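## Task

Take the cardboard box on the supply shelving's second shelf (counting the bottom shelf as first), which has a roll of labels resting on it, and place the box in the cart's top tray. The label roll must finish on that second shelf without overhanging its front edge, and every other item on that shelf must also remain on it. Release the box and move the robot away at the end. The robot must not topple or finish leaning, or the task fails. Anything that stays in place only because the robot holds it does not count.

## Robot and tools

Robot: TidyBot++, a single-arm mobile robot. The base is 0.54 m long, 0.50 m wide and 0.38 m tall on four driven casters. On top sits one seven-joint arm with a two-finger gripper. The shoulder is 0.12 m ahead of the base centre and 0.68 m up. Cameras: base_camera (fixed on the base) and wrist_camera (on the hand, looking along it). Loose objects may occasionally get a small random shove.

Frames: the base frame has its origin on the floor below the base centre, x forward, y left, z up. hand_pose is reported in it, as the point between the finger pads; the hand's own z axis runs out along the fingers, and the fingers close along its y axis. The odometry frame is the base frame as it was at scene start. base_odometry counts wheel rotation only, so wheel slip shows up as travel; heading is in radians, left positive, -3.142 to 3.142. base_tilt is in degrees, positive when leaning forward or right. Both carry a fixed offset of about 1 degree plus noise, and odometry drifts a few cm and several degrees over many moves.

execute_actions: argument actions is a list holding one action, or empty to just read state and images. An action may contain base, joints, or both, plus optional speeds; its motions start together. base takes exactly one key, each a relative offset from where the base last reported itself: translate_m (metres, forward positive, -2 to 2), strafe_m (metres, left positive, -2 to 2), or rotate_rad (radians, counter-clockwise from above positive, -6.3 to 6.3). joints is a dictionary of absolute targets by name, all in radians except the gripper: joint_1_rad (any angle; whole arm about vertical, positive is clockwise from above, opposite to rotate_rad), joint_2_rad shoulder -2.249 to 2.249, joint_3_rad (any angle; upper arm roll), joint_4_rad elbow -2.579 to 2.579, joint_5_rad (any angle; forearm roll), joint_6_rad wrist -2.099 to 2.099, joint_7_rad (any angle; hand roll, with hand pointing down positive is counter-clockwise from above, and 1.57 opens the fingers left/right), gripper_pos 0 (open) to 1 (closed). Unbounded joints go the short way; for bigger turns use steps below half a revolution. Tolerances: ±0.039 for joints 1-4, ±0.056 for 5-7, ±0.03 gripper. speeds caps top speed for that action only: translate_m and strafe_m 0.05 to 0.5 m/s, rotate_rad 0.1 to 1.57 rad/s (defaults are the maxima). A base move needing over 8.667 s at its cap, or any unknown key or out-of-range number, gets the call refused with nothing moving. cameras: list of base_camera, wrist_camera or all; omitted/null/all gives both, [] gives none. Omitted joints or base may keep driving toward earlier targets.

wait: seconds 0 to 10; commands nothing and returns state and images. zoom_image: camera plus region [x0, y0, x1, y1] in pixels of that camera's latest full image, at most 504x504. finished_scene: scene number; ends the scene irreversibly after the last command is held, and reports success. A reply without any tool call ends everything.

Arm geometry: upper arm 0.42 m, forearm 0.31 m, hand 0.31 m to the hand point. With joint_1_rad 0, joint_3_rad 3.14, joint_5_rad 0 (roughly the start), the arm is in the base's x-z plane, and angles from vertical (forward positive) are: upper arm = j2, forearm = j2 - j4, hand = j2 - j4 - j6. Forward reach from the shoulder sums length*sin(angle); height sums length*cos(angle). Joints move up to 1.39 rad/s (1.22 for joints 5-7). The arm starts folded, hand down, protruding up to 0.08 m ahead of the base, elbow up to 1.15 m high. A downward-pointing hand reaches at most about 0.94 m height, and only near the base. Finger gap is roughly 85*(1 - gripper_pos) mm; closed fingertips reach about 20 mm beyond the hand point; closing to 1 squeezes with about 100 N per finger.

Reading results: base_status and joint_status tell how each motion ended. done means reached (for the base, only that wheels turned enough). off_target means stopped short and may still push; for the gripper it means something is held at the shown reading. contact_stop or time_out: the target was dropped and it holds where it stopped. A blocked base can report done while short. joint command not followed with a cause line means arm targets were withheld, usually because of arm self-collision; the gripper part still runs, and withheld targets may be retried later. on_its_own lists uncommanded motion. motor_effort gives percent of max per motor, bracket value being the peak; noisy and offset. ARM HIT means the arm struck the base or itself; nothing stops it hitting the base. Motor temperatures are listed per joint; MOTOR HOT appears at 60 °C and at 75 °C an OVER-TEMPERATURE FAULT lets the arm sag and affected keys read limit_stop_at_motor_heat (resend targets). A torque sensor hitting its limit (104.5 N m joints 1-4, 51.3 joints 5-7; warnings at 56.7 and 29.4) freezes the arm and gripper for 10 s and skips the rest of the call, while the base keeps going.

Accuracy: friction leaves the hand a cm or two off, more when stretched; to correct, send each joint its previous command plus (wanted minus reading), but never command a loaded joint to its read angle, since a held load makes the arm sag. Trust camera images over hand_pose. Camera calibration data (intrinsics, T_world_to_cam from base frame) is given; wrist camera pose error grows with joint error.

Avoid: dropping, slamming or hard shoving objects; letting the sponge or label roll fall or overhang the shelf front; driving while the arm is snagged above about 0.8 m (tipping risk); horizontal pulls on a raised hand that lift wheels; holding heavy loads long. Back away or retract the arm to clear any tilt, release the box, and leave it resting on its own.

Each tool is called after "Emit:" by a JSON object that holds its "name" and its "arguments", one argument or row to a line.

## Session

Emit:
{"name": "execute_actions", "arguments": {
  "actions": []
}}

Scene clock: 0.00 s.
Motor temperatures (°C, as the motors report them): [38 37 32 35 38 39 43]
base_odometry: x=+0.000 y=+0.000 heading=+0.000 (m, m, rad; odometry frame)
base_tilt: forward=+0.6 right=-0.2 (deg)
base_status: not commanded
joint_positions: joint_1_rad=-0.011 joint_2_rad=-0.366 joint_3_rad=+3.165 joint_4_rad=-2.530 joint_5_rad=+0.001 joint_6_rad=-0.914 joint_7_rad=+1.587 gripper_pos=+0.000
joint_status: not commanded
motor_effort: joint_1_rad=+0 joint_2_rad=-1 joint_3_rad=+1 joint_4_rad=+13 joint_5_rad=-1 joint_6_rad=+2 joint_7_rad=+0 (%)
hand_pose: x=+0.2490 y=+0.0005 z=+0.5884 quat_wxyz=(-0.003, +0.999, +0.003, +0.031) (m; base frame)
pictures: base_camera, wrist_camera
camera_calibration (this result's frames):
wrist_camera: T_world_to_cam=[[-0.0174216, -0.998174, -0.0578413, 0.0465683], [-0.994499, 0.0232756, -0.10213, 0.369558], [0.10329, 0.0557438, -0.993088, 0.692609], [0, 0, 0, 1]] pos_world=[0.296797, -0.000727146, 0.728259]
Images, in order (width x height): base_camera 644x364, wrist_camera 644x476.

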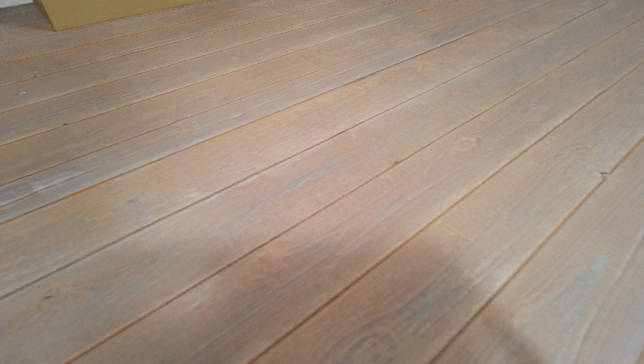

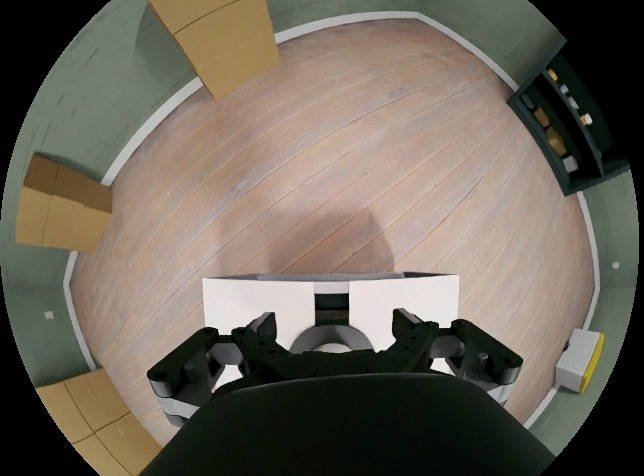

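Emit:
{"name": "execute_actions", "arguments": {
  "actions": [
    {"base":{"rotate_rad":-1.0},"joints":{"joint_6_rad":0.45,"joint_3_rad":3.14,"joint_7_rad":1.57}}
  ]
}}

Scene clock: 2.63 s.
Motor temperatures (°C, as the motors report them): [38 37 32 35 38 39 43]
base_odometry: x=+0.000 y=+0.000 heading=-0.999 (m, m, rad; odometry frame)
base_tilt: forward=+0.6 right=-0.2 (deg)
base_status: done
joint_positions: joint_1_rad=-0.011 joint_2_rad=-0.366 joint_3_rad=+3.163 joint_4_rad=-2.529 joint_5_rad=+0.001 joint_6_rad=+0.443 joint_7_rad=+1.587 gripper_pos=+0.000
joint_status: all done
motor_effort: joint_1_rad=+0(1) joint_2_rad=-5(6) joint_3_rad=+1(1) joint_4_rad=+18(18) joint_5_rad=-1(1) joint_6_rad=+8(9) joint_7_rad=+0(0) (%)
hand_pose: x=+0.5374 y=-0.0036 z=+0.8529 quat_wxyz=(+0.006, +0.758, +0.001, +0.652) (m; base frame)
pictures: base_camera, wrist_camera
camera_calibration (this result's frames):
wrist_camera: T_world_to_cam=[[0.0390955, -0.998943, -0.0241644, 0.00373966], [-0.109519, 0.0197535, -0.993788, 0.968436], [0.993216, 0.0414991, -0.108631, -0.306879], [0, 0, 0, 1]] pos_world=[0.410712, -0.00265915, 0.929175]
Images, in order (width x height): base_camera 644x364, wrist_camera 644x476.

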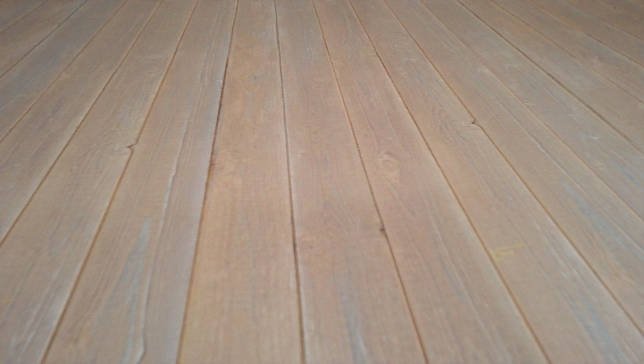

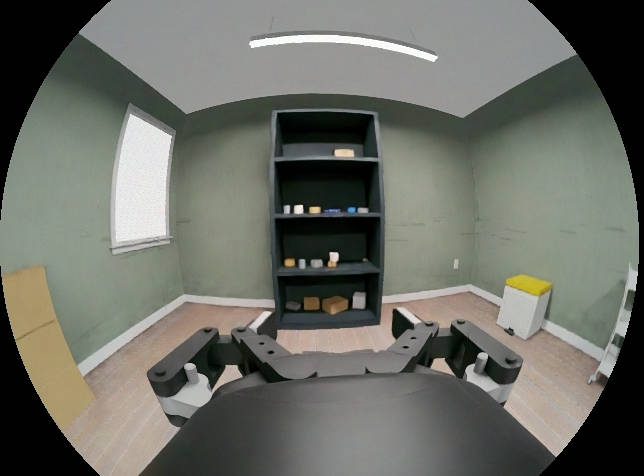

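Emit:
{"name": "execute_actions", "arguments": {
  "actions": [
    {"base":{"translate_m":0.75},"joints":{"joint_1_rad":0,"joint_2_rad":0.78,"joint_4_rad":-1.62,"joint_6_rad":0.47}}
  ]
}}

Emit:
{"name": "zoom_image", "arguments": {
  "camera": "wrist_camera",
  "region": [220,140,440,300]
}}

Scene clock: 7.50 s.
Motor temperatures (°C, as the motors report them): [38 37 32 35 38 39 43]
base_odometry: x=+0.405 y=-0.631 heading=-1.000 (m, m, rad; odometry frame)
base_tilt: forward=+0.7 right=-0.1 (deg)
base_status: done
joint_positions: joint_1_rad=-0.011 joint_2_rad=+0.776 joint_3_rad=+3.163 joint_4_rad=-1.631 joint_5_rad=+0.001 joint_6_rad=+0.444 joint_7_rad=+1.587 gripper_pos=+0.000
joint_status: all done
motor_effort: joint_1_rad=+0(1) joint_2_rad=-38(40) joint_3_rad=+1(1) joint_4_rad=+15(20) joint_5_rad=-1(1) joint_6_rad=+8(10) joint_7_rad=+0(0) (%)
hand_pose: x=+0.9122 y=-0.0024 z=+0.6294 quat_wxyz=(+0.012, +0.831, +0.010, +0.556) (m; base frame)
pictures: base_camera, wrist_camera
camera_calibration (this result's frames):
wrist_camera: T_world_to_cam=[[0.0387997, -0.999164, -0.0128787, -0.0219179], [-0.345711, -0.00133006, -0.93834, 0.967808], [0.937538, 0.0408596, -0.345474, -0.503616], [0, 0, 0, 1]] pos_world=[0.807592, -0.0000347561, 0.733864]
Images, in order (width x height): base_camera 644x364, wrist_camera 644x476.

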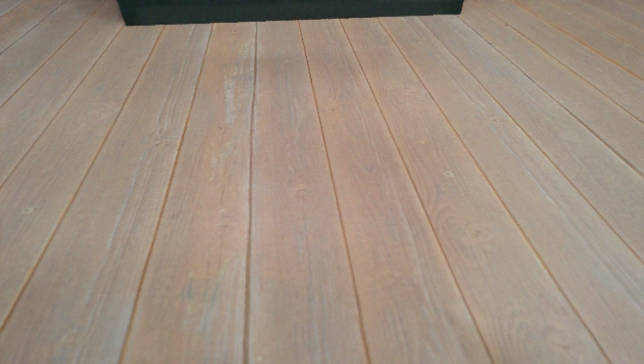

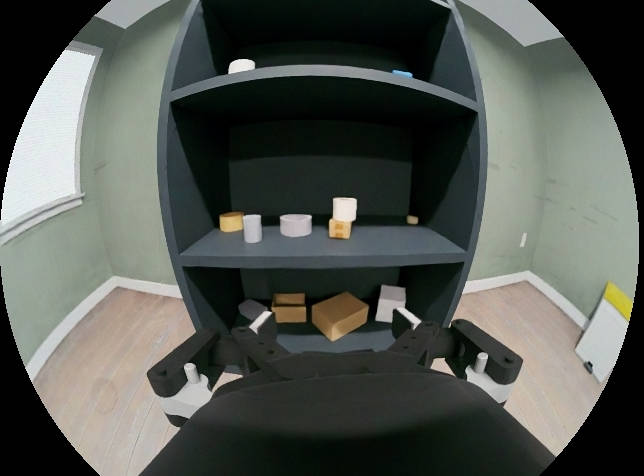

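Region (220, 140, 440, 300) of wrist_camera's 644x476 image, scaled by 2.291; it fills the top 367 rows of this view, and the rest is white.

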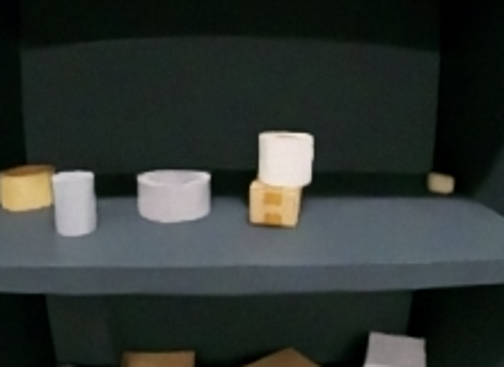

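Emit:
{"name": "execute_actions", "arguments": {
  "actions": [
    {"base":{"rotate_rad":0.11}}
  ],
  "cameras": []
}}

Emit:
{"name": "execute_actions", "arguments": {
  "actions": [
    {"base":{"strafe_m":-0.24}}
  ],
  "cameras": []
}}

Emit:
{"name": "execute_actions", "arguments": {
  "actions": [
    {"base":{"translate_m":0.4}}
  ]
}}

Emit:
{"name": "zoom_image", "arguments": {
  "camera": "wrist_camera",
  "region": [240,170,440,320]
}}

Scene clock: 10.87 s.
Motor temperatures (°C, as the motors report them): [38 37 32 35 38 39 43]
base_odometry: x=+0.405 y=-0.632 heading=-0.890 (m, m, rad; odometry frame)
base_tilt: forward=+0.7 right=-0.2 (deg)
base_status: done
joint_positions: joint_1_rad=-0.007 joint_2_rad=+0.776 joint_3_rad=+3.145 joint_4_rad=-1.631 joint_5_rad=+0.001 joint_6_rad=+0.444 joint_7_rad=+1.587 gripper_pos=+0.000
joint_status: not commanded
motor_effort: joint_1_rad=+0(6) joint_2_rad=-38(39) joint_3_rad=+0(3) joint_4_rad=+15(15) joint_5_rad=-2(1) joint_6_rad=+9(9) joint_7_rad=+0(0) (%)
hand_pose: x=+0.9121 y=+0.0053 z=+0.6295 quat_wxyz=(+0.004, +0.831, +0.010, +0.556) (m; base frame)
pictures: none
No camera images: the call's "cameras" was empty. Leave "cameras" out to get every camera's image.

Scene clock: 12.70 s.
Motor temperatures (°C, as the motors report them): [38 37 32 35 38 39 43]
base_odometry: x=+0.219 y=-0.783 heading=-0.889 (m, m, rad; odometry frame)
base_tilt: forward=+0.6 right=-0.2 (deg)
base_status: done
joint_positions: joint_1_rad=+0.007 joint_2_rad=+0.776 joint_3_rad=+3.145 joint_4_rad=-1.631 joint_5_rad=+0.001 joint_6_rad=+0.444 joint_7_rad=+1.587 gripper_pos=+0.000
joint_status: not commanded
motor_effort: joint_1_rad=+0(5) joint_2_rad=-38(41) joint_3_rad=+0(2) joint_4_rad=+15(16) joint_5_rad=-1(1) joint_6_rad=+9(9) joint_7_rad=+0(0) (%)
hand_pose: x=+0.9121 y=-0.0056 z=+0.6296 quat_wxyz=(+0.008, +0.831, +0.004, +0.556) (m; base frame)
pictures: none
No camera images: the call's "cameras" was empty. Leave "cameras" out to get every camera's image.

Scene clock: 14.87 s.
Motor temperatures (°C, as the motors report them): [38 37 32 35 38 39 43]
base_odometry: x=+0.470 y=-1.094 heading=-0.890 (m, m, rad; odometry frame)
base_tilt: forward=+0.7 right=-0.1 (deg)
base_status: done
joint_positions: joint_1_rad=+0.006 joint_2_rad=+0.777 joint_3_rad=+3.145 joint_4_rad=-1.627 joint_5_rad=+0.001 joint_6_rad=+0.445 joint_7_rad=+1.587 gripper_pos=+0.000
joint_status: not commanded
motor_effort: joint_1_rad=+0(3) joint_2_rad=-38(41) joint_3_rad=+0(0) joint_4_rad=+15(17) joint_5_rad=-1(1) joint_6_rad=+9(9) joint_7_rad=+0(0) (%)
hand_pose: x=+0.9136 y=-0.0054 z=+0.6315 quat_wxyz=(+0.008, +0.830, +0.004, +0.558) (m; base frame)
pictures: base_camera, wrist_camera
camera_calibration (this result's frames):
wrist_camera: T_world_to_cam=[[0.0342697, -0.999095, -0.0251797, -0.0130938], [-0.341017, 0.0119927, -0.939981, 0.967091], [0.939432, 0.0407996, -0.340298, -0.50908], [0, 0, 0, 1]] pos_world=[0.808489, -0.00390976, 0.735478]
Images, in order (width x height): base_camera 644x364, wrist_camera 644x476.

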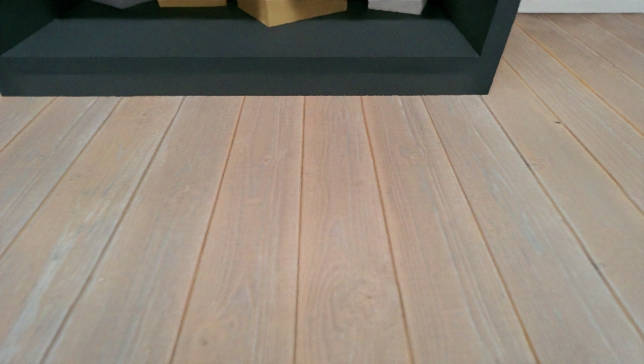

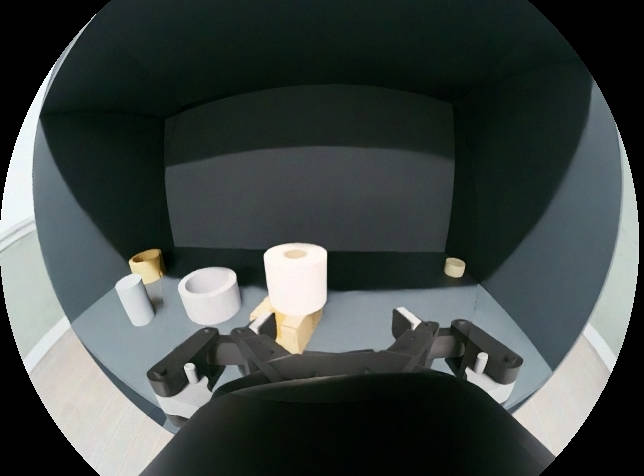

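Region (240, 170, 440, 320) of wrist_camera's 644x476 image, scaled by 2.520; it fills the top 378 rows of this view, and the rest is white.

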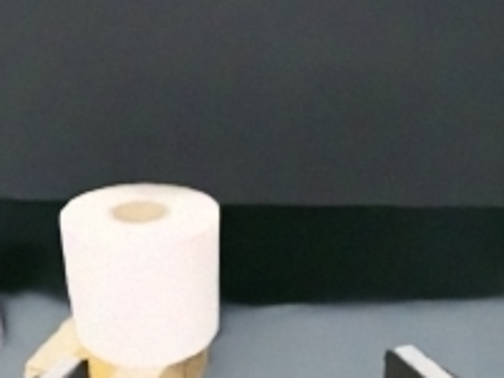

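Emit:
{"name": "execute_actions", "arguments": {
  "actions": [
    {"base":{"strafe_m":0.047}}
  ],
  "cameras": []
}}

Emit:
{"name": "execute_actions", "arguments": {
  "actions": [
    {"base":{"translate_m":0.1},"speeds":{"translate_m":0.1}}
  ],
  "cameras": ["wrist_camera"]
}}

Scene clock: 17.30 s.
Motor temperatures (°C, as the motors report them): [38 37 32 35 38 39 43]
base_odometry: x=+0.507 y=-1.065 heading=-0.890 (m, m, rad; odometry frame)
base_tilt: forward=+0.7 right=-0.1 (deg)
base_status: done
joint_positions: joint_1_rad=-0.005 joint_2_rad=+0.777 joint_3_rad=+3.145 joint_4_rad=-1.627 joint_5_rad=+0.001 joint_6_rad=+0.445 joint_7_rad=+1.587 gripper_pos=+0.000
joint_status: not commanded
motor_effort: joint_1_rad=+0(5) joint_2_rad=-38(39) joint_3_rad=+0(1) joint_4_rad=+15(15) joint_5_rad=-1(1) joint_6_rad=+9(9) joint_7_rad=+0(0) (%)
hand_pose: x=+0.9136 y=+0.0033 z=+0.6315 quat_wxyz=(+0.005, +0.830, +0.009, +0.558) (m; base frame)
pictures: none
No camera images: the call's "cameras" was empty. Leave "cameras" out to get every camera's image.

Scene clock: 18.87 s.
Motor temperatures (°C, as the motors report them): [38 37 32 35 38 39 43]
base_odometry: x=+0.570 y=-1.142 heading=-0.889 (m, m, rad; odometry frame)
base_tilt: forward=+0.6 right=-0.1 (deg)
base_status: done
joint_positions: joint_1_rad=-0.005 joint_2_rad=+0.777 joint_3_rad=+3.145 joint_4_rad=-1.627 joint_5_rad=+0.001 joint_6_rad=+0.446 joint_7_rad=+1.587 gripper_pos=+0.000
joint_status: not commanded
motor_effort: joint_1_rad=+0(2) joint_2_rad=-38(42) joint_3_rad=+0(0) joint_4_rad=+15(17) joint_5_rad=-1(1) joint_6_rad=+9(10) joint_7_rad=+0(0) (%)
hand_pose: x=+0.9139 y=+0.0033 z=+0.6321 quat_wxyz=(+0.005, +0.830, +0.009, +0.558) (m; base frame)
pictures: wrist_camera
camera_calibration (this result's frames):
wrist_camera: T_world_to_cam=[[0.0452679, -0.998659, -0.0251175, -0.014469], [-0.339742, 0.00825424, -0.940482, 0.966788], [0.939428, 0.0511071, -0.338913, -0.51039], [0, 0, 0, 1]] pos_world=[0.808589, 0.00365491, 0.735906]
Images, in order (width x height): wrist_camera 644x476.

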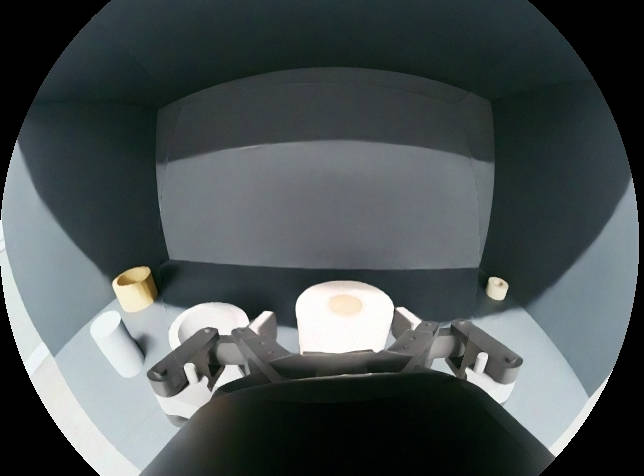

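Emit:
{"name": "execute_actions", "arguments": {
  "actions": [
    {"base":{"strafe_m":-0.012},"joints":{"joint_2_rad":0.825}}
  ],
  "cameras": []
}}

Emit:
{"name": "execute_actions", "arguments": {
  "actions": [
    {"base":{"translate_m":0.03},"speeds":{"translate_m":0.1}}
  ],
  "cameras": ["wrist_camera"]
}}

Emit:
{"name": "execute_actions", "arguments": {
  "actions": [
    {"joints":{"gripper_pos":1}}
  ],
  "cameras": ["wrist_camera"]
}}

Scene clock: 20.60 s.
Motor temperatures (°C, as the motors report them): [38 37 32 35 38 39 43]
base_odometry: x=+0.561 y=-1.150 heading=-0.889 (m, m, rad; odometry frame)
base_tilt: forward=+0.7 right=-0.2 (deg)
base_status: done
joint_positions: joint_1_rad=+0.000 joint_2_rad=+0.818 joint_3_rad=+3.145 joint_4_rad=-1.627 joint_5_rad=+0.001 joint_6_rad=+0.446 joint_7_rad=+1.587 gripper_pos=+0.000
joint_status: all done
motor_effort: joint_1_rad=-1(4) joint_2_rad=-39(41) joint_3_rad=+0(2) joint_4_rad=+14(15) joint_5_rad=-1(2) joint_6_rad=+9(9) joint_7_rad=+0(0) (%)
hand_pose: x=+0.9112 y=-0.0006 z=+0.5997 quat_wxyz=(+0.006, +0.841, +0.007, +0.541) (m; base frame)
pictures: none
No camera images: the call's "cameras" was empty. Leave "cameras" out to get every camera's image.

Scene clock: 21.47 s.
Motor temperatures (°C, as the motors report them): [38 37 32 35 38 39 43]
base_odometry: x=+0.580 y=-1.173 heading=-0.889 (m, m, rad; odometry frame)
base_tilt: forward=+0.6 right=-0.1 (deg)
base_status: done
joint_positions: joint_1_rad=+0.000 joint_2_rad=+0.818 joint_3_rad=+3.145 joint_4_rad=-1.626 joint_5_rad=+0.001 joint_6_rad=+0.447 joint_7_rad=+1.587 gripper_pos=+0.000
joint_status: not commanded
motor_effort: joint_1_rad=+0(5) joint_2_rad=-38(40) joint_3_rad=+0(2) joint_4_rad=+14(16) joint_5_rad=-1(1) joint_6_rad=+9(9) joint_7_rad=+0(0) (%)
hand_pose: x=+0.9116 y=-0.0004 z=+0.5998 quat_wxyz=(+0.006, +0.841, +0.007, +0.541) (m; base frame)
pictures: wrist_camera
camera_calibration (this result's frames):
wrist_camera: T_world_to_cam=[[0.0395311, -0.998861, -0.0267244, -0.0127176], [-0.377171, 0.0098505, -0.926091, 0.961131], [0.9253, 0.0466891, -0.376352, -0.483658], [0, 0, 0, 1]] pos_world=[0.810542, 0.00041088, 0.707729]
Images, in order (width x height): wrist_camera 644x476.

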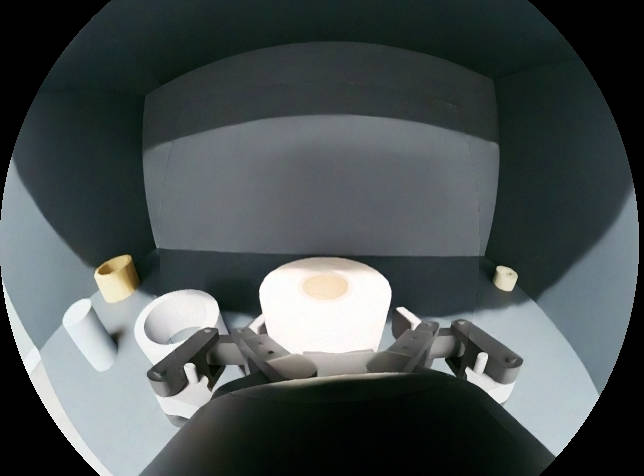

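Scene clock: 22.57 s.
Motor temperatures (°C, as the motors report them): [38 37 32 35 38 39 43]
base_odometry: x=+0.580 y=-1.173 heading=-0.889 (m, m, rad; odometry frame)
base_tilt: forward=+0.7 right=-0.1 (deg)
base_status: not commanded
joint_positions: joint_1_rad=+0.000 joint_2_rad=+0.818 joint_3_rad=+3.145 joint_4_rad=-1.625 joint_5_rad=+0.001 joint_6_rad=+0.448 joint_7_rad=+1.587 gripper_pos=+0.239
joint_status: gripper_pos off_target (ended at +0.239, target +1.000)
motor_effort: joint_1_rad=+0(0) joint_2_rad=-38(39) joint_3_rad=+0(0) joint_4_rad=+14(15) joint_5_rad=-1(1) joint_6_rad=+8(8) joint_7_rad=+0(0) (%)
hand_pose: x=+0.9118 y=-0.0004 z=+0.6003 quat_wxyz=(+0.006, +0.840, +0.007, +0.542) (m; base frame)
pictures: wrist_camera
camera_calibration (this result's frames):
wrist_camera: T_world_to_cam=[[0.0395857, -0.998861, -0.0266485, -0.0128077], [-0.37546, 0.0098458, -0.926786, 0.96063], [0.925993, 0.0466929, -0.374643, -0.485364], [0, 0, 0, 1]] pos_world=[0.810629, 0.00041182, 0.708119]
Images, in order (width x height): wrist_camera 644x476.

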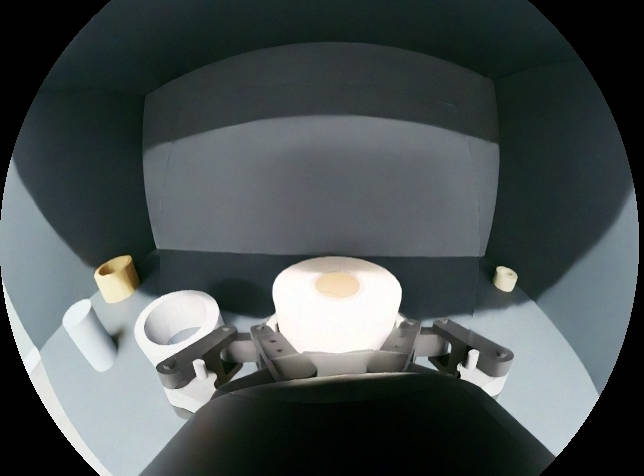

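Emit:
{"name": "execute_actions", "arguments": {
  "actions": [
    {"joints":{"joint_2_rad":0.785}}
  ],
  "cameras": []
}}

Emit:
{"name": "execute_actions", "arguments": {
  "actions": [
    {"base":{"strafe_m":-0.18},"speeds":{"strafe_m":0.25}}
  ],
  "cameras": []
}}

Emit:
{"name": "execute_actions", "arguments": {
  "actions": [
    {"joints":{"joint_2_rad":0.885}}
  ],
  "cameras": ["wrist_camera"]
}}

Scene clock: 23.93 s.
Motor temperatures (°C, as the motors report them): [38 37 32 35 38 39 43]
base_odometry: x=+0.580 y=-1.173 heading=-0.889 (m, m, rad; odometry frame)
base_tilt: forward=+0.7 right=-0.1 (deg)
base_status: not commanded
joint_positions: joint_1_rad=+0.000 joint_2_rad=+0.807 joint_3_rad=+3.145 joint_4_rad=-1.625 joint_5_rad=+0.001 joint_6_rad=+0.448 joint_7_rad=+1.587 gripper_pos=+0.239
joint_status: all done
motor_effort: joint_1_rad=+0(0) joint_2_rad=-40(42) joint_3_rad=+0(0) joint_4_rad=+16(16) joint_5_rad=-1(1) joint_6_rad=+9(10) joint_7_rad=+0(0) (%)
hand_pose: x=+0.9127 y=-0.0004 z=+0.6092 quat_wxyz=(+0.006, +0.837, +0.007, +0.547) (m; base frame)
pictures: none
No camera images: the call's "cameras" was empty. Leave "cameras" out to get every camera's image.

Scene clock: 25.53 s.
Motor temperatures (°C, as the motors report them): [38 37 32 35 38 39 43]
base_odometry: x=+0.440 y=-1.287 heading=-0.889 (m, m, rad; odometry frame)
base_tilt: forward=+0.6 right=-0.1 (deg)
base_status: done
joint_positions: joint_1_rad=+0.001 joint_2_rad=+0.807 joint_3_rad=+3.145 joint_4_rad=-1.625 joint_5_rad=+0.001 joint_6_rad=+0.448 joint_7_rad=+1.587 gripper_pos=+0.239
joint_status: not commanded
motor_effort: joint_1_rad=+0(4) joint_2_rad=-40(41) joint_3_rad=+0(2) joint_4_rad=+16(16) joint_5_rad=-1(2) joint_6_rad=+10(10) joint_7_rad=+0(0) (%)
hand_pose: x=+0.9127 y=-0.0011 z=+0.6092 quat_wxyz=(+0.006, +0.837, +0.007, +0.547) (m; base frame)
pictures: none
No camera images: the call's "cameras" was empty. Leave "cameras" out to get every camera's image.

Scene clock: 26.70 s.
Motor temperatures (°C, as the motors report them): [38 37 32 35 38 39 43]
base_odometry: x=+0.440 y=-1.287 heading=-0.889 (m, m, rad; odometry frame)
base_tilt: forward=+0.6 right=-0.1 (deg)
base_status: not commanded
joint_positions: joint_1_rad=+0.001 joint_2_rad=+0.883 joint_3_rad=+3.145 joint_4_rad=-1.625 joint_5_rad=+0.001 joint_6_rad=+0.456 joint_7_rad=+1.587 gripper_pos=+0.239
joint_status: all done
motor_effort: joint_1_rad=+0(1) joint_2_rad=-39(46) joint_3_rad=+1(0) joint_4_rad=+13(17) joint_5_rad=-1(1) joint_6_rad=+8(11) joint_7_rad=+0(0) (%)
hand_pose: x=+0.9060 y=-0.0011 z=+0.5516 quat_wxyz=(+0.006, +0.855, +0.007, +0.518) (m; base frame)
pictures: wrist_camera
camera_calibration (this result's frames):
wrist_camera: T_world_to_cam=[[0.0371837, -0.998891, -0.0288668, -0.011133], [-0.427665, 0.0102013, -0.90388, 0.9479], [0.903172, 0.0459549, -0.426811, -0.448784], [0, 0, 0, 1]] pos_world=[0.811127, -0.000166581, 0.66492]
Images, in order (width x height): wrist_camera 644x476.

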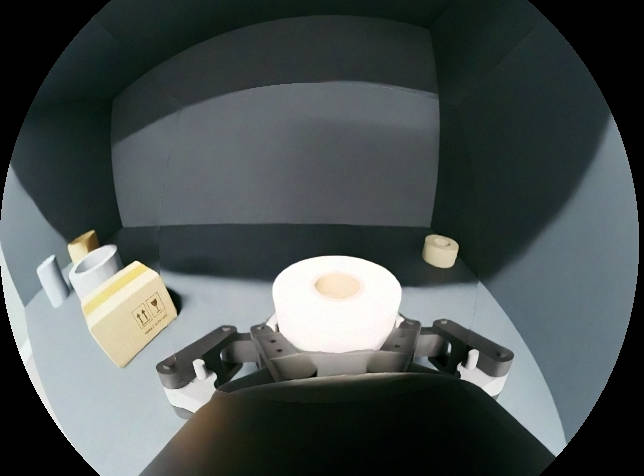

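Emit:
{"name": "execute_actions", "arguments": {
  "actions": [
    {"joints":{"gripper_pos":0}}
  ],
  "cameras": []
}}

Emit:
{"name": "execute_actions", "arguments": {
  "actions": [
    {"base":{"translate_m":-0.25},"speeds":{"translate_m":0.25}}
  ],
  "cameras": ["wrist_camera"]
}}

Scene clock: 28.27 s.
Motor temperatures (°C, as the motors report them): [38 37 32 35 38 39 43]
base_odometry: x=+0.440 y=-1.287 heading=-0.889 (m, m, rad; odometry frame)
base_tilt: forward=+0.7 right=-0.1 (deg)
base_status: not commanded
joint_positions: joint_1_rad=+0.001 joint_2_rad=+0.882 joint_3_rad=+3.145 joint_4_rad=-1.625 joint_5_rad=+0.001 joint_6_rad=+0.456 joint_7_rad=+1.587 gripper_pos=+0.000
joint_status: all done
motor_effort: joint_1_rad=+0(0) joint_2_rad=-39(41) joint_3_rad=+0(0) joint_4_rad=+14(15) joint_5_rad=-1(1) joint_6_rad=+8(10) joint_7_rad=+0(0) (%)
hand_pose: x=+0.9061 y=-0.0011 z=+0.5516 quat_wxyz=(+0.006, +0.855, +0.007, +0.518) (m; base frame)
pictures: none
No camera images: the call's "cameras" was empty. Leave "cameras" out to get every camera's image.

Scene clock: 30.13 s.
Motor temperatures (°C, as the motors report them): [38 37 32 35 38 39 43]
base_odometry: x=+0.283 y=-1.093 heading=-0.889 (m, m, rad; odometry frame)
base_tilt: forward=+0.6 right=-0.2 (deg)
base_status: done
joint_positions: joint_1_rad=+0.001 joint_2_rad=+0.882 joint_3_rad=+3.145 joint_4_rad=-1.625 joint_5_rad=+0.001 joint_6_rad=+0.456 joint_7_rad=+1.587 gripper_pos=+0.000
joint_status: not commanded
motor_effort: joint_1_rad=+0(1) joint_2_rad=-39(41) joint_3_rad=+1(0) joint_4_rad=+13(15) joint_5_rad=-1(1) joint_6_rad=+8(9) joint_7_rad=+0(0) (%)
hand_pose: x=+0.9063 y=-0.0011 z=+0.5519 quat_wxyz=(+0.006, +0.855, +0.007, +0.518) (m; base frame)
pictures: wrist_camera
camera_calibration (this result's frames):
wrist_camera: T_world_to_cam=[[0.0372073, -0.998891, -0.0288367, -0.0111699], [-0.426982, 0.0101986, -0.904202, 0.947922], [0.903494, 0.0459557, -0.42613, -0.449536], [0, 0, 0, 1]] pos_world=[0.811314, -0.00016636, 0.66523]
Images, in order (width x height): wrist_camera 644x476.

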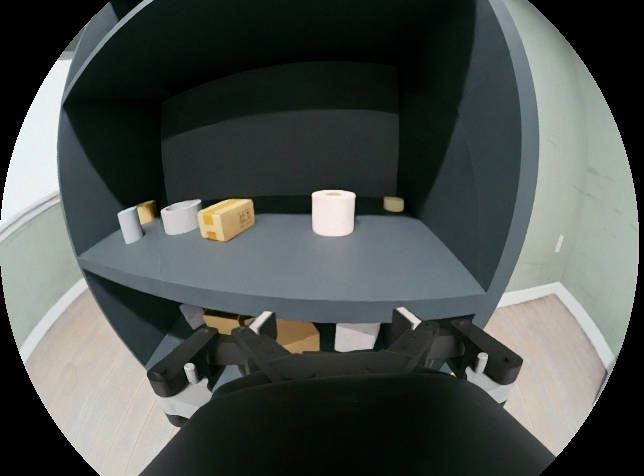

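Emit:
{"name": "execute_actions", "arguments": {
  "actions": [
    {"base":{"strafe_m":0.2}}
  ],
  "cameras": ["wrist_camera"]
}}

Emit:
{"name": "zoom_image", "arguments": {
  "camera": "wrist_camera",
  "region": [230,170,430,320]
}}

Scene clock: 32.33 s.
Motor temperatures (°C, as the motors report them): [38 38 32 35 38 39 43]
base_odometry: x=+0.438 y=-0.967 heading=-0.889 (m, m, rad; odometry frame)
base_tilt: forward=+0.6 right=-0.2 (deg)
base_status: done
joint_positions: joint_1_rad=-0.007 joint_2_rad=+0.882 joint_3_rad=+3.145 joint_4_rad=-1.625 joint_5_rad=+0.001 joint_6_rad=+0.456 joint_7_rad=+1.587 gripper_pos=+0.000
joint_status: not commanded
motor_effort: joint_1_rad=-1(5) joint_2_rad=-39(41) joint_3_rad=+0(1) joint_4_rad=+13(14) joint_5_rad=-1(1) joint_6_rad=+8(9) joint_7_rad=+0(0) (%)
hand_pose: x=+0.9063 y=+0.0055 z=+0.5519 quat_wxyz=(+0.004, +0.855, +0.011, +0.518) (m; base frame)
pictures: wrist_camera
camera_calibration (this result's frames):
wrist_camera: T_world_to_cam=[[0.0455217, -0.998547, -0.0288364, -0.0121597], [-0.42705, 0.00664356, -0.904204, 0.94793], [0.903081, 0.0534754, -0.426127, -0.449489], [0, 0, 0, 1]] pos_world=[0.811292, 0.00559698, 0.665232]
Images, in order (width x height): wrist_camera 644x476.

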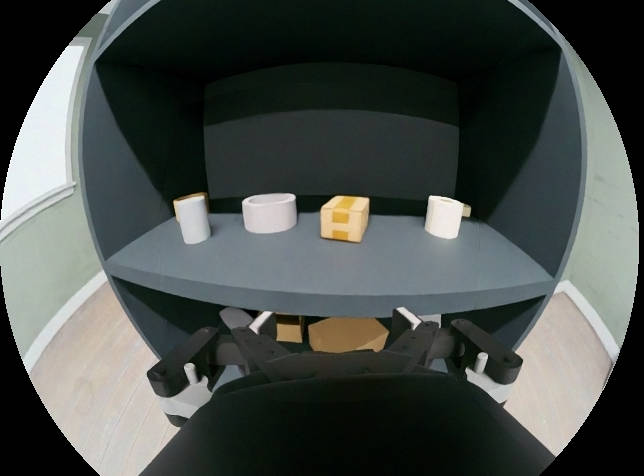

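Region (230, 170, 430, 320) of wrist_camera's 644x476 image, scaled by 2.520; it fills the top 378 rows of this view, and the rest is white.

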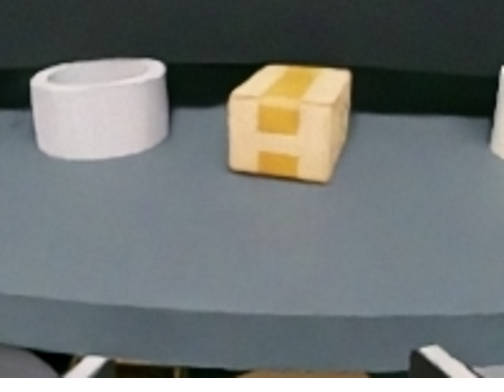

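Emit:
{"name": "execute_actions", "arguments": {
  "actions": [
    {"base":{"rotate_rad":-0.2}}
  ],
  "cameras": []
}}

Emit:
{"name": "execute_actions", "arguments": {
  "actions": [
    {"base":{"strafe_m":0.2},"joints":{"joint_2_rad":0.84}}
  ],
  "cameras": ["wrist_camera"]
}}

Emit:
{"name": "zoom_image", "arguments": {
  "camera": "wrist_camera",
  "region": [230,170,430,320]
}}

Scene clock: 34.63 s.
Motor temperatures (°C, as the motors report them): [38 38 32 35 38 39 43]
base_odometry: x=+0.438 y=-0.966 heading=-1.089 (m, m, rad; odometry frame)
base_tilt: forward=+0.7 right=-0.1 (deg)
base_status: done
joint_positions: joint_1_rad=+0.004 joint_2_rad=+0.882 joint_3_rad=+3.146 joint_4_rad=-1.625 joint_5_rad=+0.001 joint_6_rad=+0.456 joint_7_rad=+1.587 gripper_pos=+0.000
joint_status: not commanded
motor_effort: joint_1_rad=+0(8) joint_2_rad=-39(41) joint_3_rad=+0(3) joint_4_rad=+14(15) joint_5_rad=-1(0) joint_6_rad=+8(9) joint_7_rad=+0(0) (%)
hand_pose: x=+0.9063 y=-0.0046 z=+0.5519 quat_wxyz=(+0.008, +0.855, +0.005, +0.518) (m; base frame)
pictures: none
No camera images: the call's "cameras" was empty. Leave "cameras" out to get every camera's image.

Scene clock: 36.27 s.
Motor temperatures (°C, as the motors report them): [38 38 32 35 38 39 43]
base_odometry: x=+0.616 y=-0.874 heading=-1.090 (m, m, rad; odometry frame)
base_tilt: forward=+0.7 right=-0.2 (deg)
base_status: done
joint_positions: joint_1_rad=-0.007 joint_2_rad=+0.848 joint_3_rad=+3.146 joint_4_rad=-1.625 joint_5_rad=+0.001 joint_6_rad=+0.456 joint_7_rad=+1.587 gripper_pos=+0.000
joint_status: all done
motor_effort: joint_1_rad=+0(5) joint_2_rad=-39(42) joint_3_rad=+0(2) joint_4_rad=+14(15) joint_5_rad=-1(2) joint_6_rad=+8(9) joint_7_rad=+0(0) (%)
hand_pose: x=+0.9103 y=+0.0044 z=+0.5793 quat_wxyz=(+0.005, +0.846, +0.010, +0.533) (m; base frame)
pictures: wrist_camera
camera_calibration (this result's frames):
wrist_camera: T_world_to_cam=[[0.0451986, -0.99863, -0.026354, -0.0138147], [-0.395392, 0.00634344, -0.918491, 0.953894], [0.9174, 0.0519347, -0.394564, -0.472733], [0, 0, 0, 1]] pos_world=[0.811472, 0.00470455, 0.689256]
Images, in order (width x height): wrist_camera 644x476.

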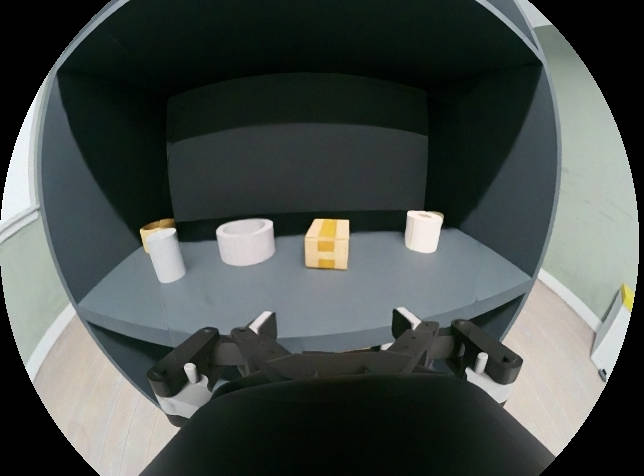

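Region (230, 170, 430, 320) of wrist_camera's 644x476 image, scaled by 2.520; it fills the top 378 rows of this view, and the rest is white.

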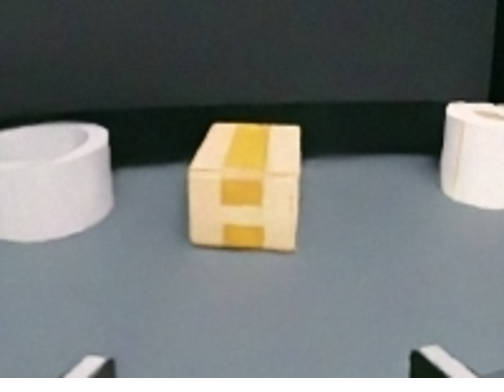

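Emit:
{"name": "execute_actions", "arguments": {
  "actions": [
    {"base":{"translate_m":0.2},"joints":{"joint_2_rad":0.90,"joint_1_rad":-0.015},"speeds":{"translate_m":0.2}}
  ],
  "cameras": ["wrist_camera"]
}}

Scene clock: 38.73 s.
Motor temperatures (°C, as the motors report them): [38 38 32 35 38 39 43]
base_odometry: x=+0.708 y=-1.051 heading=-1.089 (m, m, rad; odometry frame)
base_tilt: forward=+0.6 right=-0.1 (deg)
base_status: done
joint_positions: joint_1_rad=-0.007 joint_2_rad=+0.893 joint_3_rad=+3.146 joint_4_rad=-1.623 joint_5_rad=+0.001 joint_6_rad=+0.456 joint_7_rad=+1.587 gripper_pos=+0.000
joint_status: all done
motor_effort: joint_1_rad=+0(3) joint_2_rad=-39(41) joint_3_rad=+0(1) joint_4_rad=+13(16) joint_5_rad=-1(1) joint_6_rad=+8(9) joint_7_rad=+0(1) (%)
hand_pose: x=+0.9057 y=+0.0041 z=+0.5448 quat_wxyz=(+0.005, +0.857, +0.010, +0.515) (m; base frame)
pictures: wrist_camera
camera_calibration (this result's frames):
wrist_camera: T_world_to_cam=[[0.0437777, -0.998648, -0.0280287, -0.012527], [-0.434036, 0.00625764, -0.900874, 0.9458], [0.899831, 0.0516036, -0.433175, -0.44513], [0, 0, 0, 1]] pos_world=[0.811602, 0.00454182, 0.658876]
Images, in order (width x height): wrist_camera 644x476.

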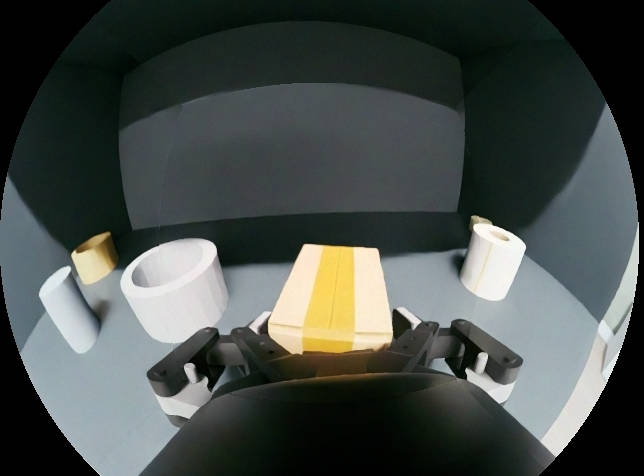

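Emit:
{"name": "execute_actions", "arguments": {
  "actions": [
    {"base":{"translate_m":0.05},"joints":{"joint_2_rad":0.93},"speeds":{"translate_m":0.1}}
  ],
  "cameras": ["wrist_camera"]
}}

Emit:
{"name": "execute_actions", "arguments": {
  "actions": [
    {"joints":{"gripper_pos":1}}
  ],
  "cameras": ["wrist_camera"]
}}

Scene clock: 40.47 s.
Motor temperatures (°C, as the motors report them): [38 38 32 35 38 39 43]
base_odometry: x=+0.732 y=-1.095 heading=-1.089 (m, m, rad; odometry frame)
base_tilt: forward=+0.6 right=-0.2 (deg)
base_status: done
joint_positions: joint_1_rad=-0.007 joint_2_rad=+0.897 joint_3_rad=+3.146 joint_4_rad=-1.619 joint_5_rad=+0.001 joint_6_rad=+0.459 joint_7_rad=+1.587 gripper_pos=+0.000
joint_status: all done
motor_effort: joint_1_rad=+0(4) joint_2_rad=-36(39) joint_3_rad=+1(2) joint_4_rad=+11(14) joint_5_rad=-1(1) joint_6_rad=+6(8) joint_7_rad=+1(1) (%)
hand_pose: x=+0.9073 y=+0.0044 z=+0.5445 quat_wxyz=(+0.005, +0.856, +0.010, +0.516) (m; base frame)
pictures: wrist_camera
camera_calibration (this result's frames):
wrist_camera: T_world_to_cam=[[0.044159, -0.998635, -0.0279023, -0.0127912], [-0.43139, 0.00613052, -0.902145, 0.94444], [0.901084, 0.0518745, -0.43053, -0.449314], [0, 0, 0, 1]] pos_world=[0.812856, 0.00474432, 0.658221]
Images, in order (width x height): wrist_camera 644x476.

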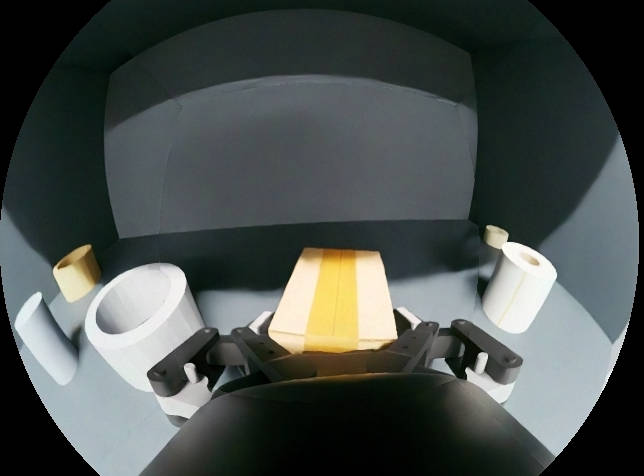

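Scene clock: 41.57 s.
Motor temperatures (°C, as the motors report them): [38 38 32 35 38 39 43]
base_odometry: x=+0.732 y=-1.095 heading=-1.089 (m, m, rad; odometry frame)
base_tilt: forward=+0.6 right=-0.1 (deg)
base_status: not commanded
joint_positions: joint_1_rad=-0.011 joint_2_rad=+0.896 joint_3_rad=+3.146 joint_4_rad=-1.617 joint_5_rad=+0.001 joint_6_rad=+0.466 joint_7_rad=+1.587 gripper_pos=+0.284
joint_status: gripper_pos off_target (ended at +0.284, target +1.000)
motor_effort: joint_1_rad=+0(2) joint_2_rad=-34(35) joint_3_rad=+0(2) joint_4_rad=+11(11) joint_5_rad=-1(1) joint_6_rad=+5(6) joint_7_rad=+0(1) (%)
hand_pose: x=+0.9089 y=+0.0072 z=+0.5473 quat_wxyz=(+0.004, +0.854, +0.012, +0.520) (m; base frame)
pictures: wrist_camera
camera_calibration (this result's frames):
wrist_camera: T_world_to_cam=[[0.0480396, -0.998465, -0.0275491, -0.013645], [-0.423293, 0.00463125, -0.905981, 0.942449], [0.904718, 0.0551844, -0.422421, -0.457454], [0, 0, 0, 1]] pos_world=[0.813455, 0.00725552, 0.660227]
Images, in order (width x height): wrist_camera 644x476.

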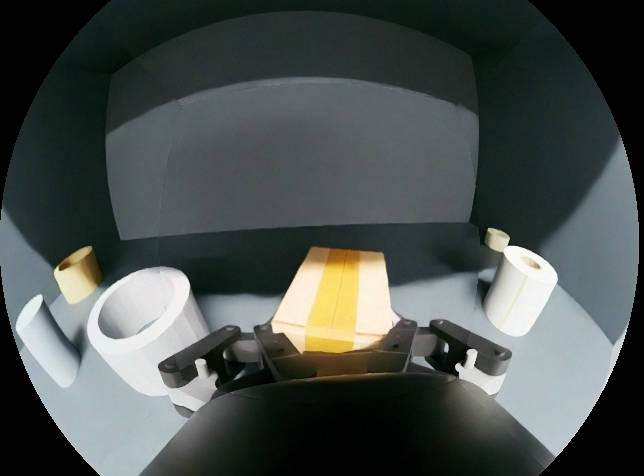

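Emit:
{"name": "execute_actions", "arguments": {
  "actions": [
    {"joints":{"joint_2_rad":0.83}}
  ],
  "cameras": ["wrist_camera"]
}}

Emit:
{"name": "execute_actions", "arguments": {
  "actions": [
    {"base":{"translate_m":-0.45},"speeds":{"translate_m":0.25}}
  ]
}}

Scene clock: 43.30 s.
Motor temperatures (°C, as the motors report them): [38 38 32 35 38 39 43]
base_odometry: x=+0.732 y=-1.095 heading=-1.089 (m, m, rad; odometry frame)
base_tilt: forward=+0.6 right=-0.2 (deg)
base_status: not commanded
joint_positions: joint_1_rad=-0.011 joint_2_rad=+0.846 joint_3_rad=+3.146 joint_4_rad=-1.622 joint_5_rad=+0.001 joint_6_rad=+0.466 joint_7_rad=+1.587 gripper_pos=+0.284
joint_status: all done
motor_effort: joint_1_rad=+0(1) joint_2_rad=-40(42) joint_3_rad=+1(0) joint_4_rad=+15(15) joint_5_rad=-1(1) joint_6_rad=+10(9) joint_7_rad=+0(1) (%)
hand_pose: x=+0.9130 y=+0.0073 z=+0.5850 quat_wxyz=(+0.004, +0.842, +0.012, +0.540) (m; base frame)
pictures: wrist_camera
camera_calibration (this result's frames):
wrist_camera: T_world_to_cam=[[0.049244, -0.998453, -0.025831, -0.014864], [-0.381445, 0.00510163, -0.924378, 0.950867], [0.923079, 0.0553732, -0.380603, -0.486414], [0, 0, 0, 1]] pos_world=[0.812434, 0.00724236, 0.693446]
Images, in order (width x height): wrist_camera 644x476.

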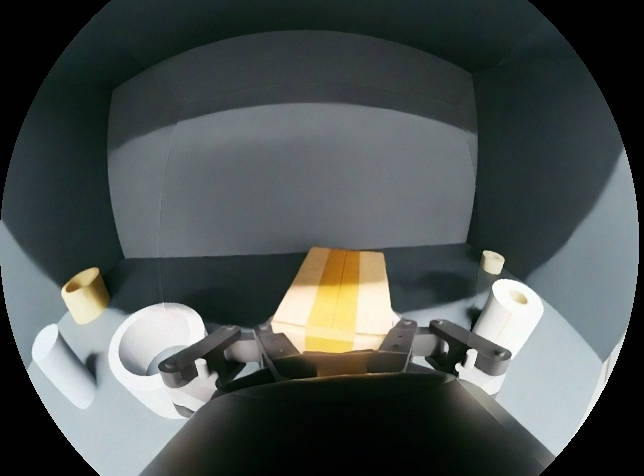

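Scene clock: 46.00 s.
Motor temperatures (°C, as the motors report them): [38 38 32 35 38 39 43]
base_odometry: x=+0.523 y=-0.696 heading=-1.089 (m, m, rad; odometry frame)
base_tilt: forward=+0.6 right=-0.2 (deg)
base_status: done
joint_positions: joint_1_rad=-0.011 joint_2_rad=+0.845 joint_3_rad=+3.146 joint_4_rad=-1.622 joint_5_rad=+0.001 joint_6_rad=+0.466 joint_7_rad=+1.587 gripper_pos=+0.284
joint_status: not commanded
motor_effort: joint_1_rad=+0(6) joint_2_rad=-40(42) joint_3_rad=+0(2) joint_4_rad=+15(16) joint_5_rad=-1(1) joint_6_rad=+10(10) joint_7_rad=+0(0) (%)
hand_pose: x=+0.9129 y=+0.0078 z=+0.5855 quat_wxyz=(+0.004, +0.842, +0.012, +0.540) (m; base frame)
pictures: base_camera, wrist_camera
camera_calibration (this result's frames):
wrist_camera: T_world_to_cam=[[0.0498856, -0.998421, -0.0258229, -0.0149378], [-0.380989, 0.00487687, -0.924567, 0.951013], [0.923233, 0.0559608, -0.380144, -0.486601], [0, 0, 0, 1]] pos_world=[0.812316, 0.00767835, 0.693911]
Images, in order (width x height): base_camera 644x364, wrist_camera 644x476.

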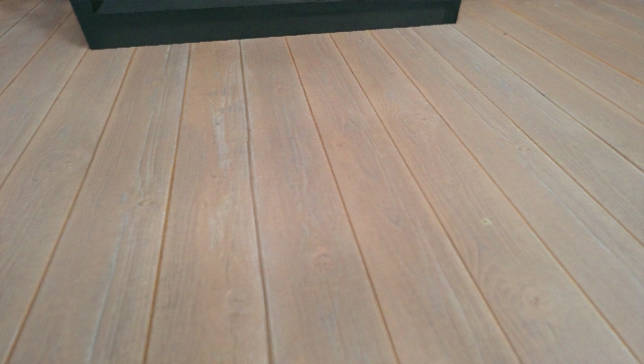

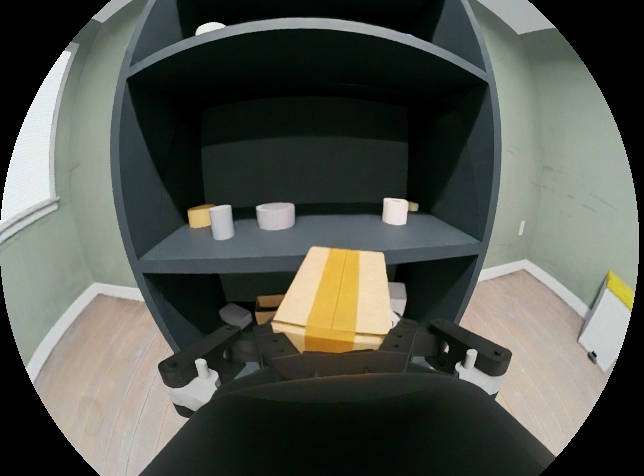

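Emit:
{"name": "execute_actions", "arguments": {
  "actions": [
    {"joints":{"joint_2_rad":0.17,"joint_4_rad":-1.13,"joint_6_rad":-0.72},"base":{"translate_m":-0.3}}
  ],
  "cameras": []
}}

Emit:
{"name": "execute_actions", "arguments": {
  "actions": [
    {"base":{"rotate_rad":-1.4},"speeds":{"rotate_rad":1.0}}
  ]
}}

Scene clock: 48.90 s.
Motor temperatures (°C, as the motors report them): [38 38 32 35 38 39 43]
base_odometry: x=+0.384 y=-0.430 heading=-1.089 (m, m, rad; odometry frame)
base_tilt: forward=+0.6 right=-0.1 (deg)
base_status: done
joint_positions: joint_1_rad=-0.011 joint_2_rad=+0.172 joint_3_rad=+3.146 joint_4_rad=-1.140 joint_5_rad=+0.001 joint_6_rad=-0.698 joint_7_rad=+1.587 gripper_pos=+0.284
joint_status: all done
motor_effort: joint_1_rad=+0(3) joint_2_rad=-26(44) joint_3_rad=+0(1) joint_4_rad=+20(22) joint_5_rad=-1(1) joint_6_rad=+9(9) joint_7_rad=+0(0) (%)
hand_pose: x=+0.7768 y=+0.0060 z=+1.0438 quat_wxyz=(+0.003, +0.844, +0.010, +0.536) (m; base frame)
pictures: none
No camera images: the call's "cameras" was empty. Leave "cameras" out to get every camera's image.

Scene clock: 51.30 s.
Motor temperatures (°C, as the motors report them): [38 38 32 35 38 39 43]
base_odometry: x=+0.384 y=-0.430 heading=-2.488 (m, m, rad; odometry frame)
base_tilt: forward=+0.6 right=-0.1 (deg)
base_status: done
joint_positions: joint_1_rad=-0.011 joint_2_rad=+0.172 joint_3_rad=+3.145 joint_4_rad=-1.140 joint_5_rad=+0.001 joint_6_rad=-0.698 joint_7_rad=+1.587 gripper_pos=+0.284
joint_status: not commanded
motor_effort: joint_1_rad=+0(4) joint_2_rad=-26(28) joint_3_rad=+0(4) joint_4_rad=+21(21) joint_5_rad=-1(0) joint_6_rad=+9(9) joint_7_rad=+0(0) (%)
hand_pose: x=+0.7767 y=+0.0065 z=+1.0437 quat_wxyz=(+0.003, +0.844, +0.011, +0.535) (m; base frame)
pictures: base_camera, wrist_camera
camera_calibration (this result's frames):
wrist_camera: T_world_to_cam=[[0.0480186, -0.998432, -0.0287635, 0.00690311], [-0.390431, 0.00774383, -0.9206, 1.32592], [0.919379, 0.055436, -0.389447, -0.173955], [0, 0, 0, 1]] pos_world=[0.67728, 0.00626792, 1.1531]
Images, in order (width x height): base_camera 644x364, wrist_camera 644x476.

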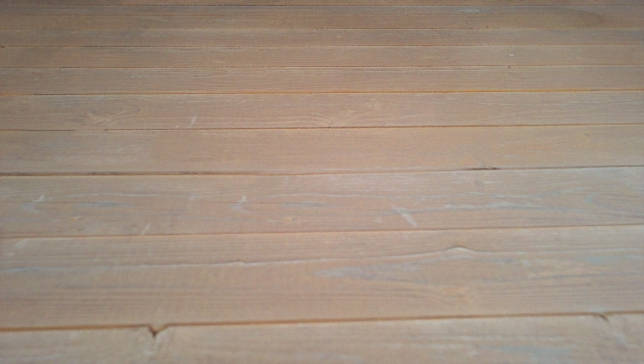

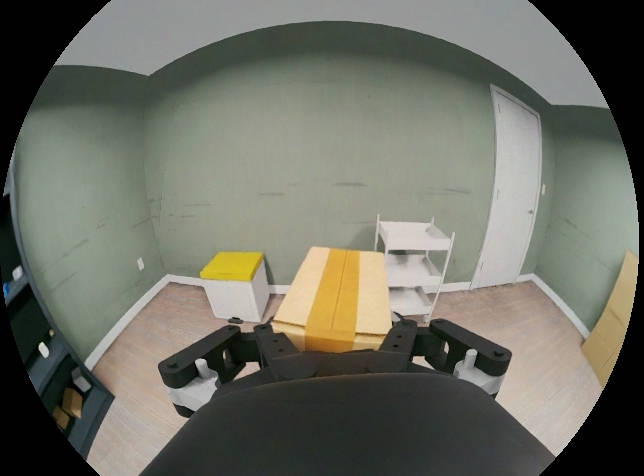

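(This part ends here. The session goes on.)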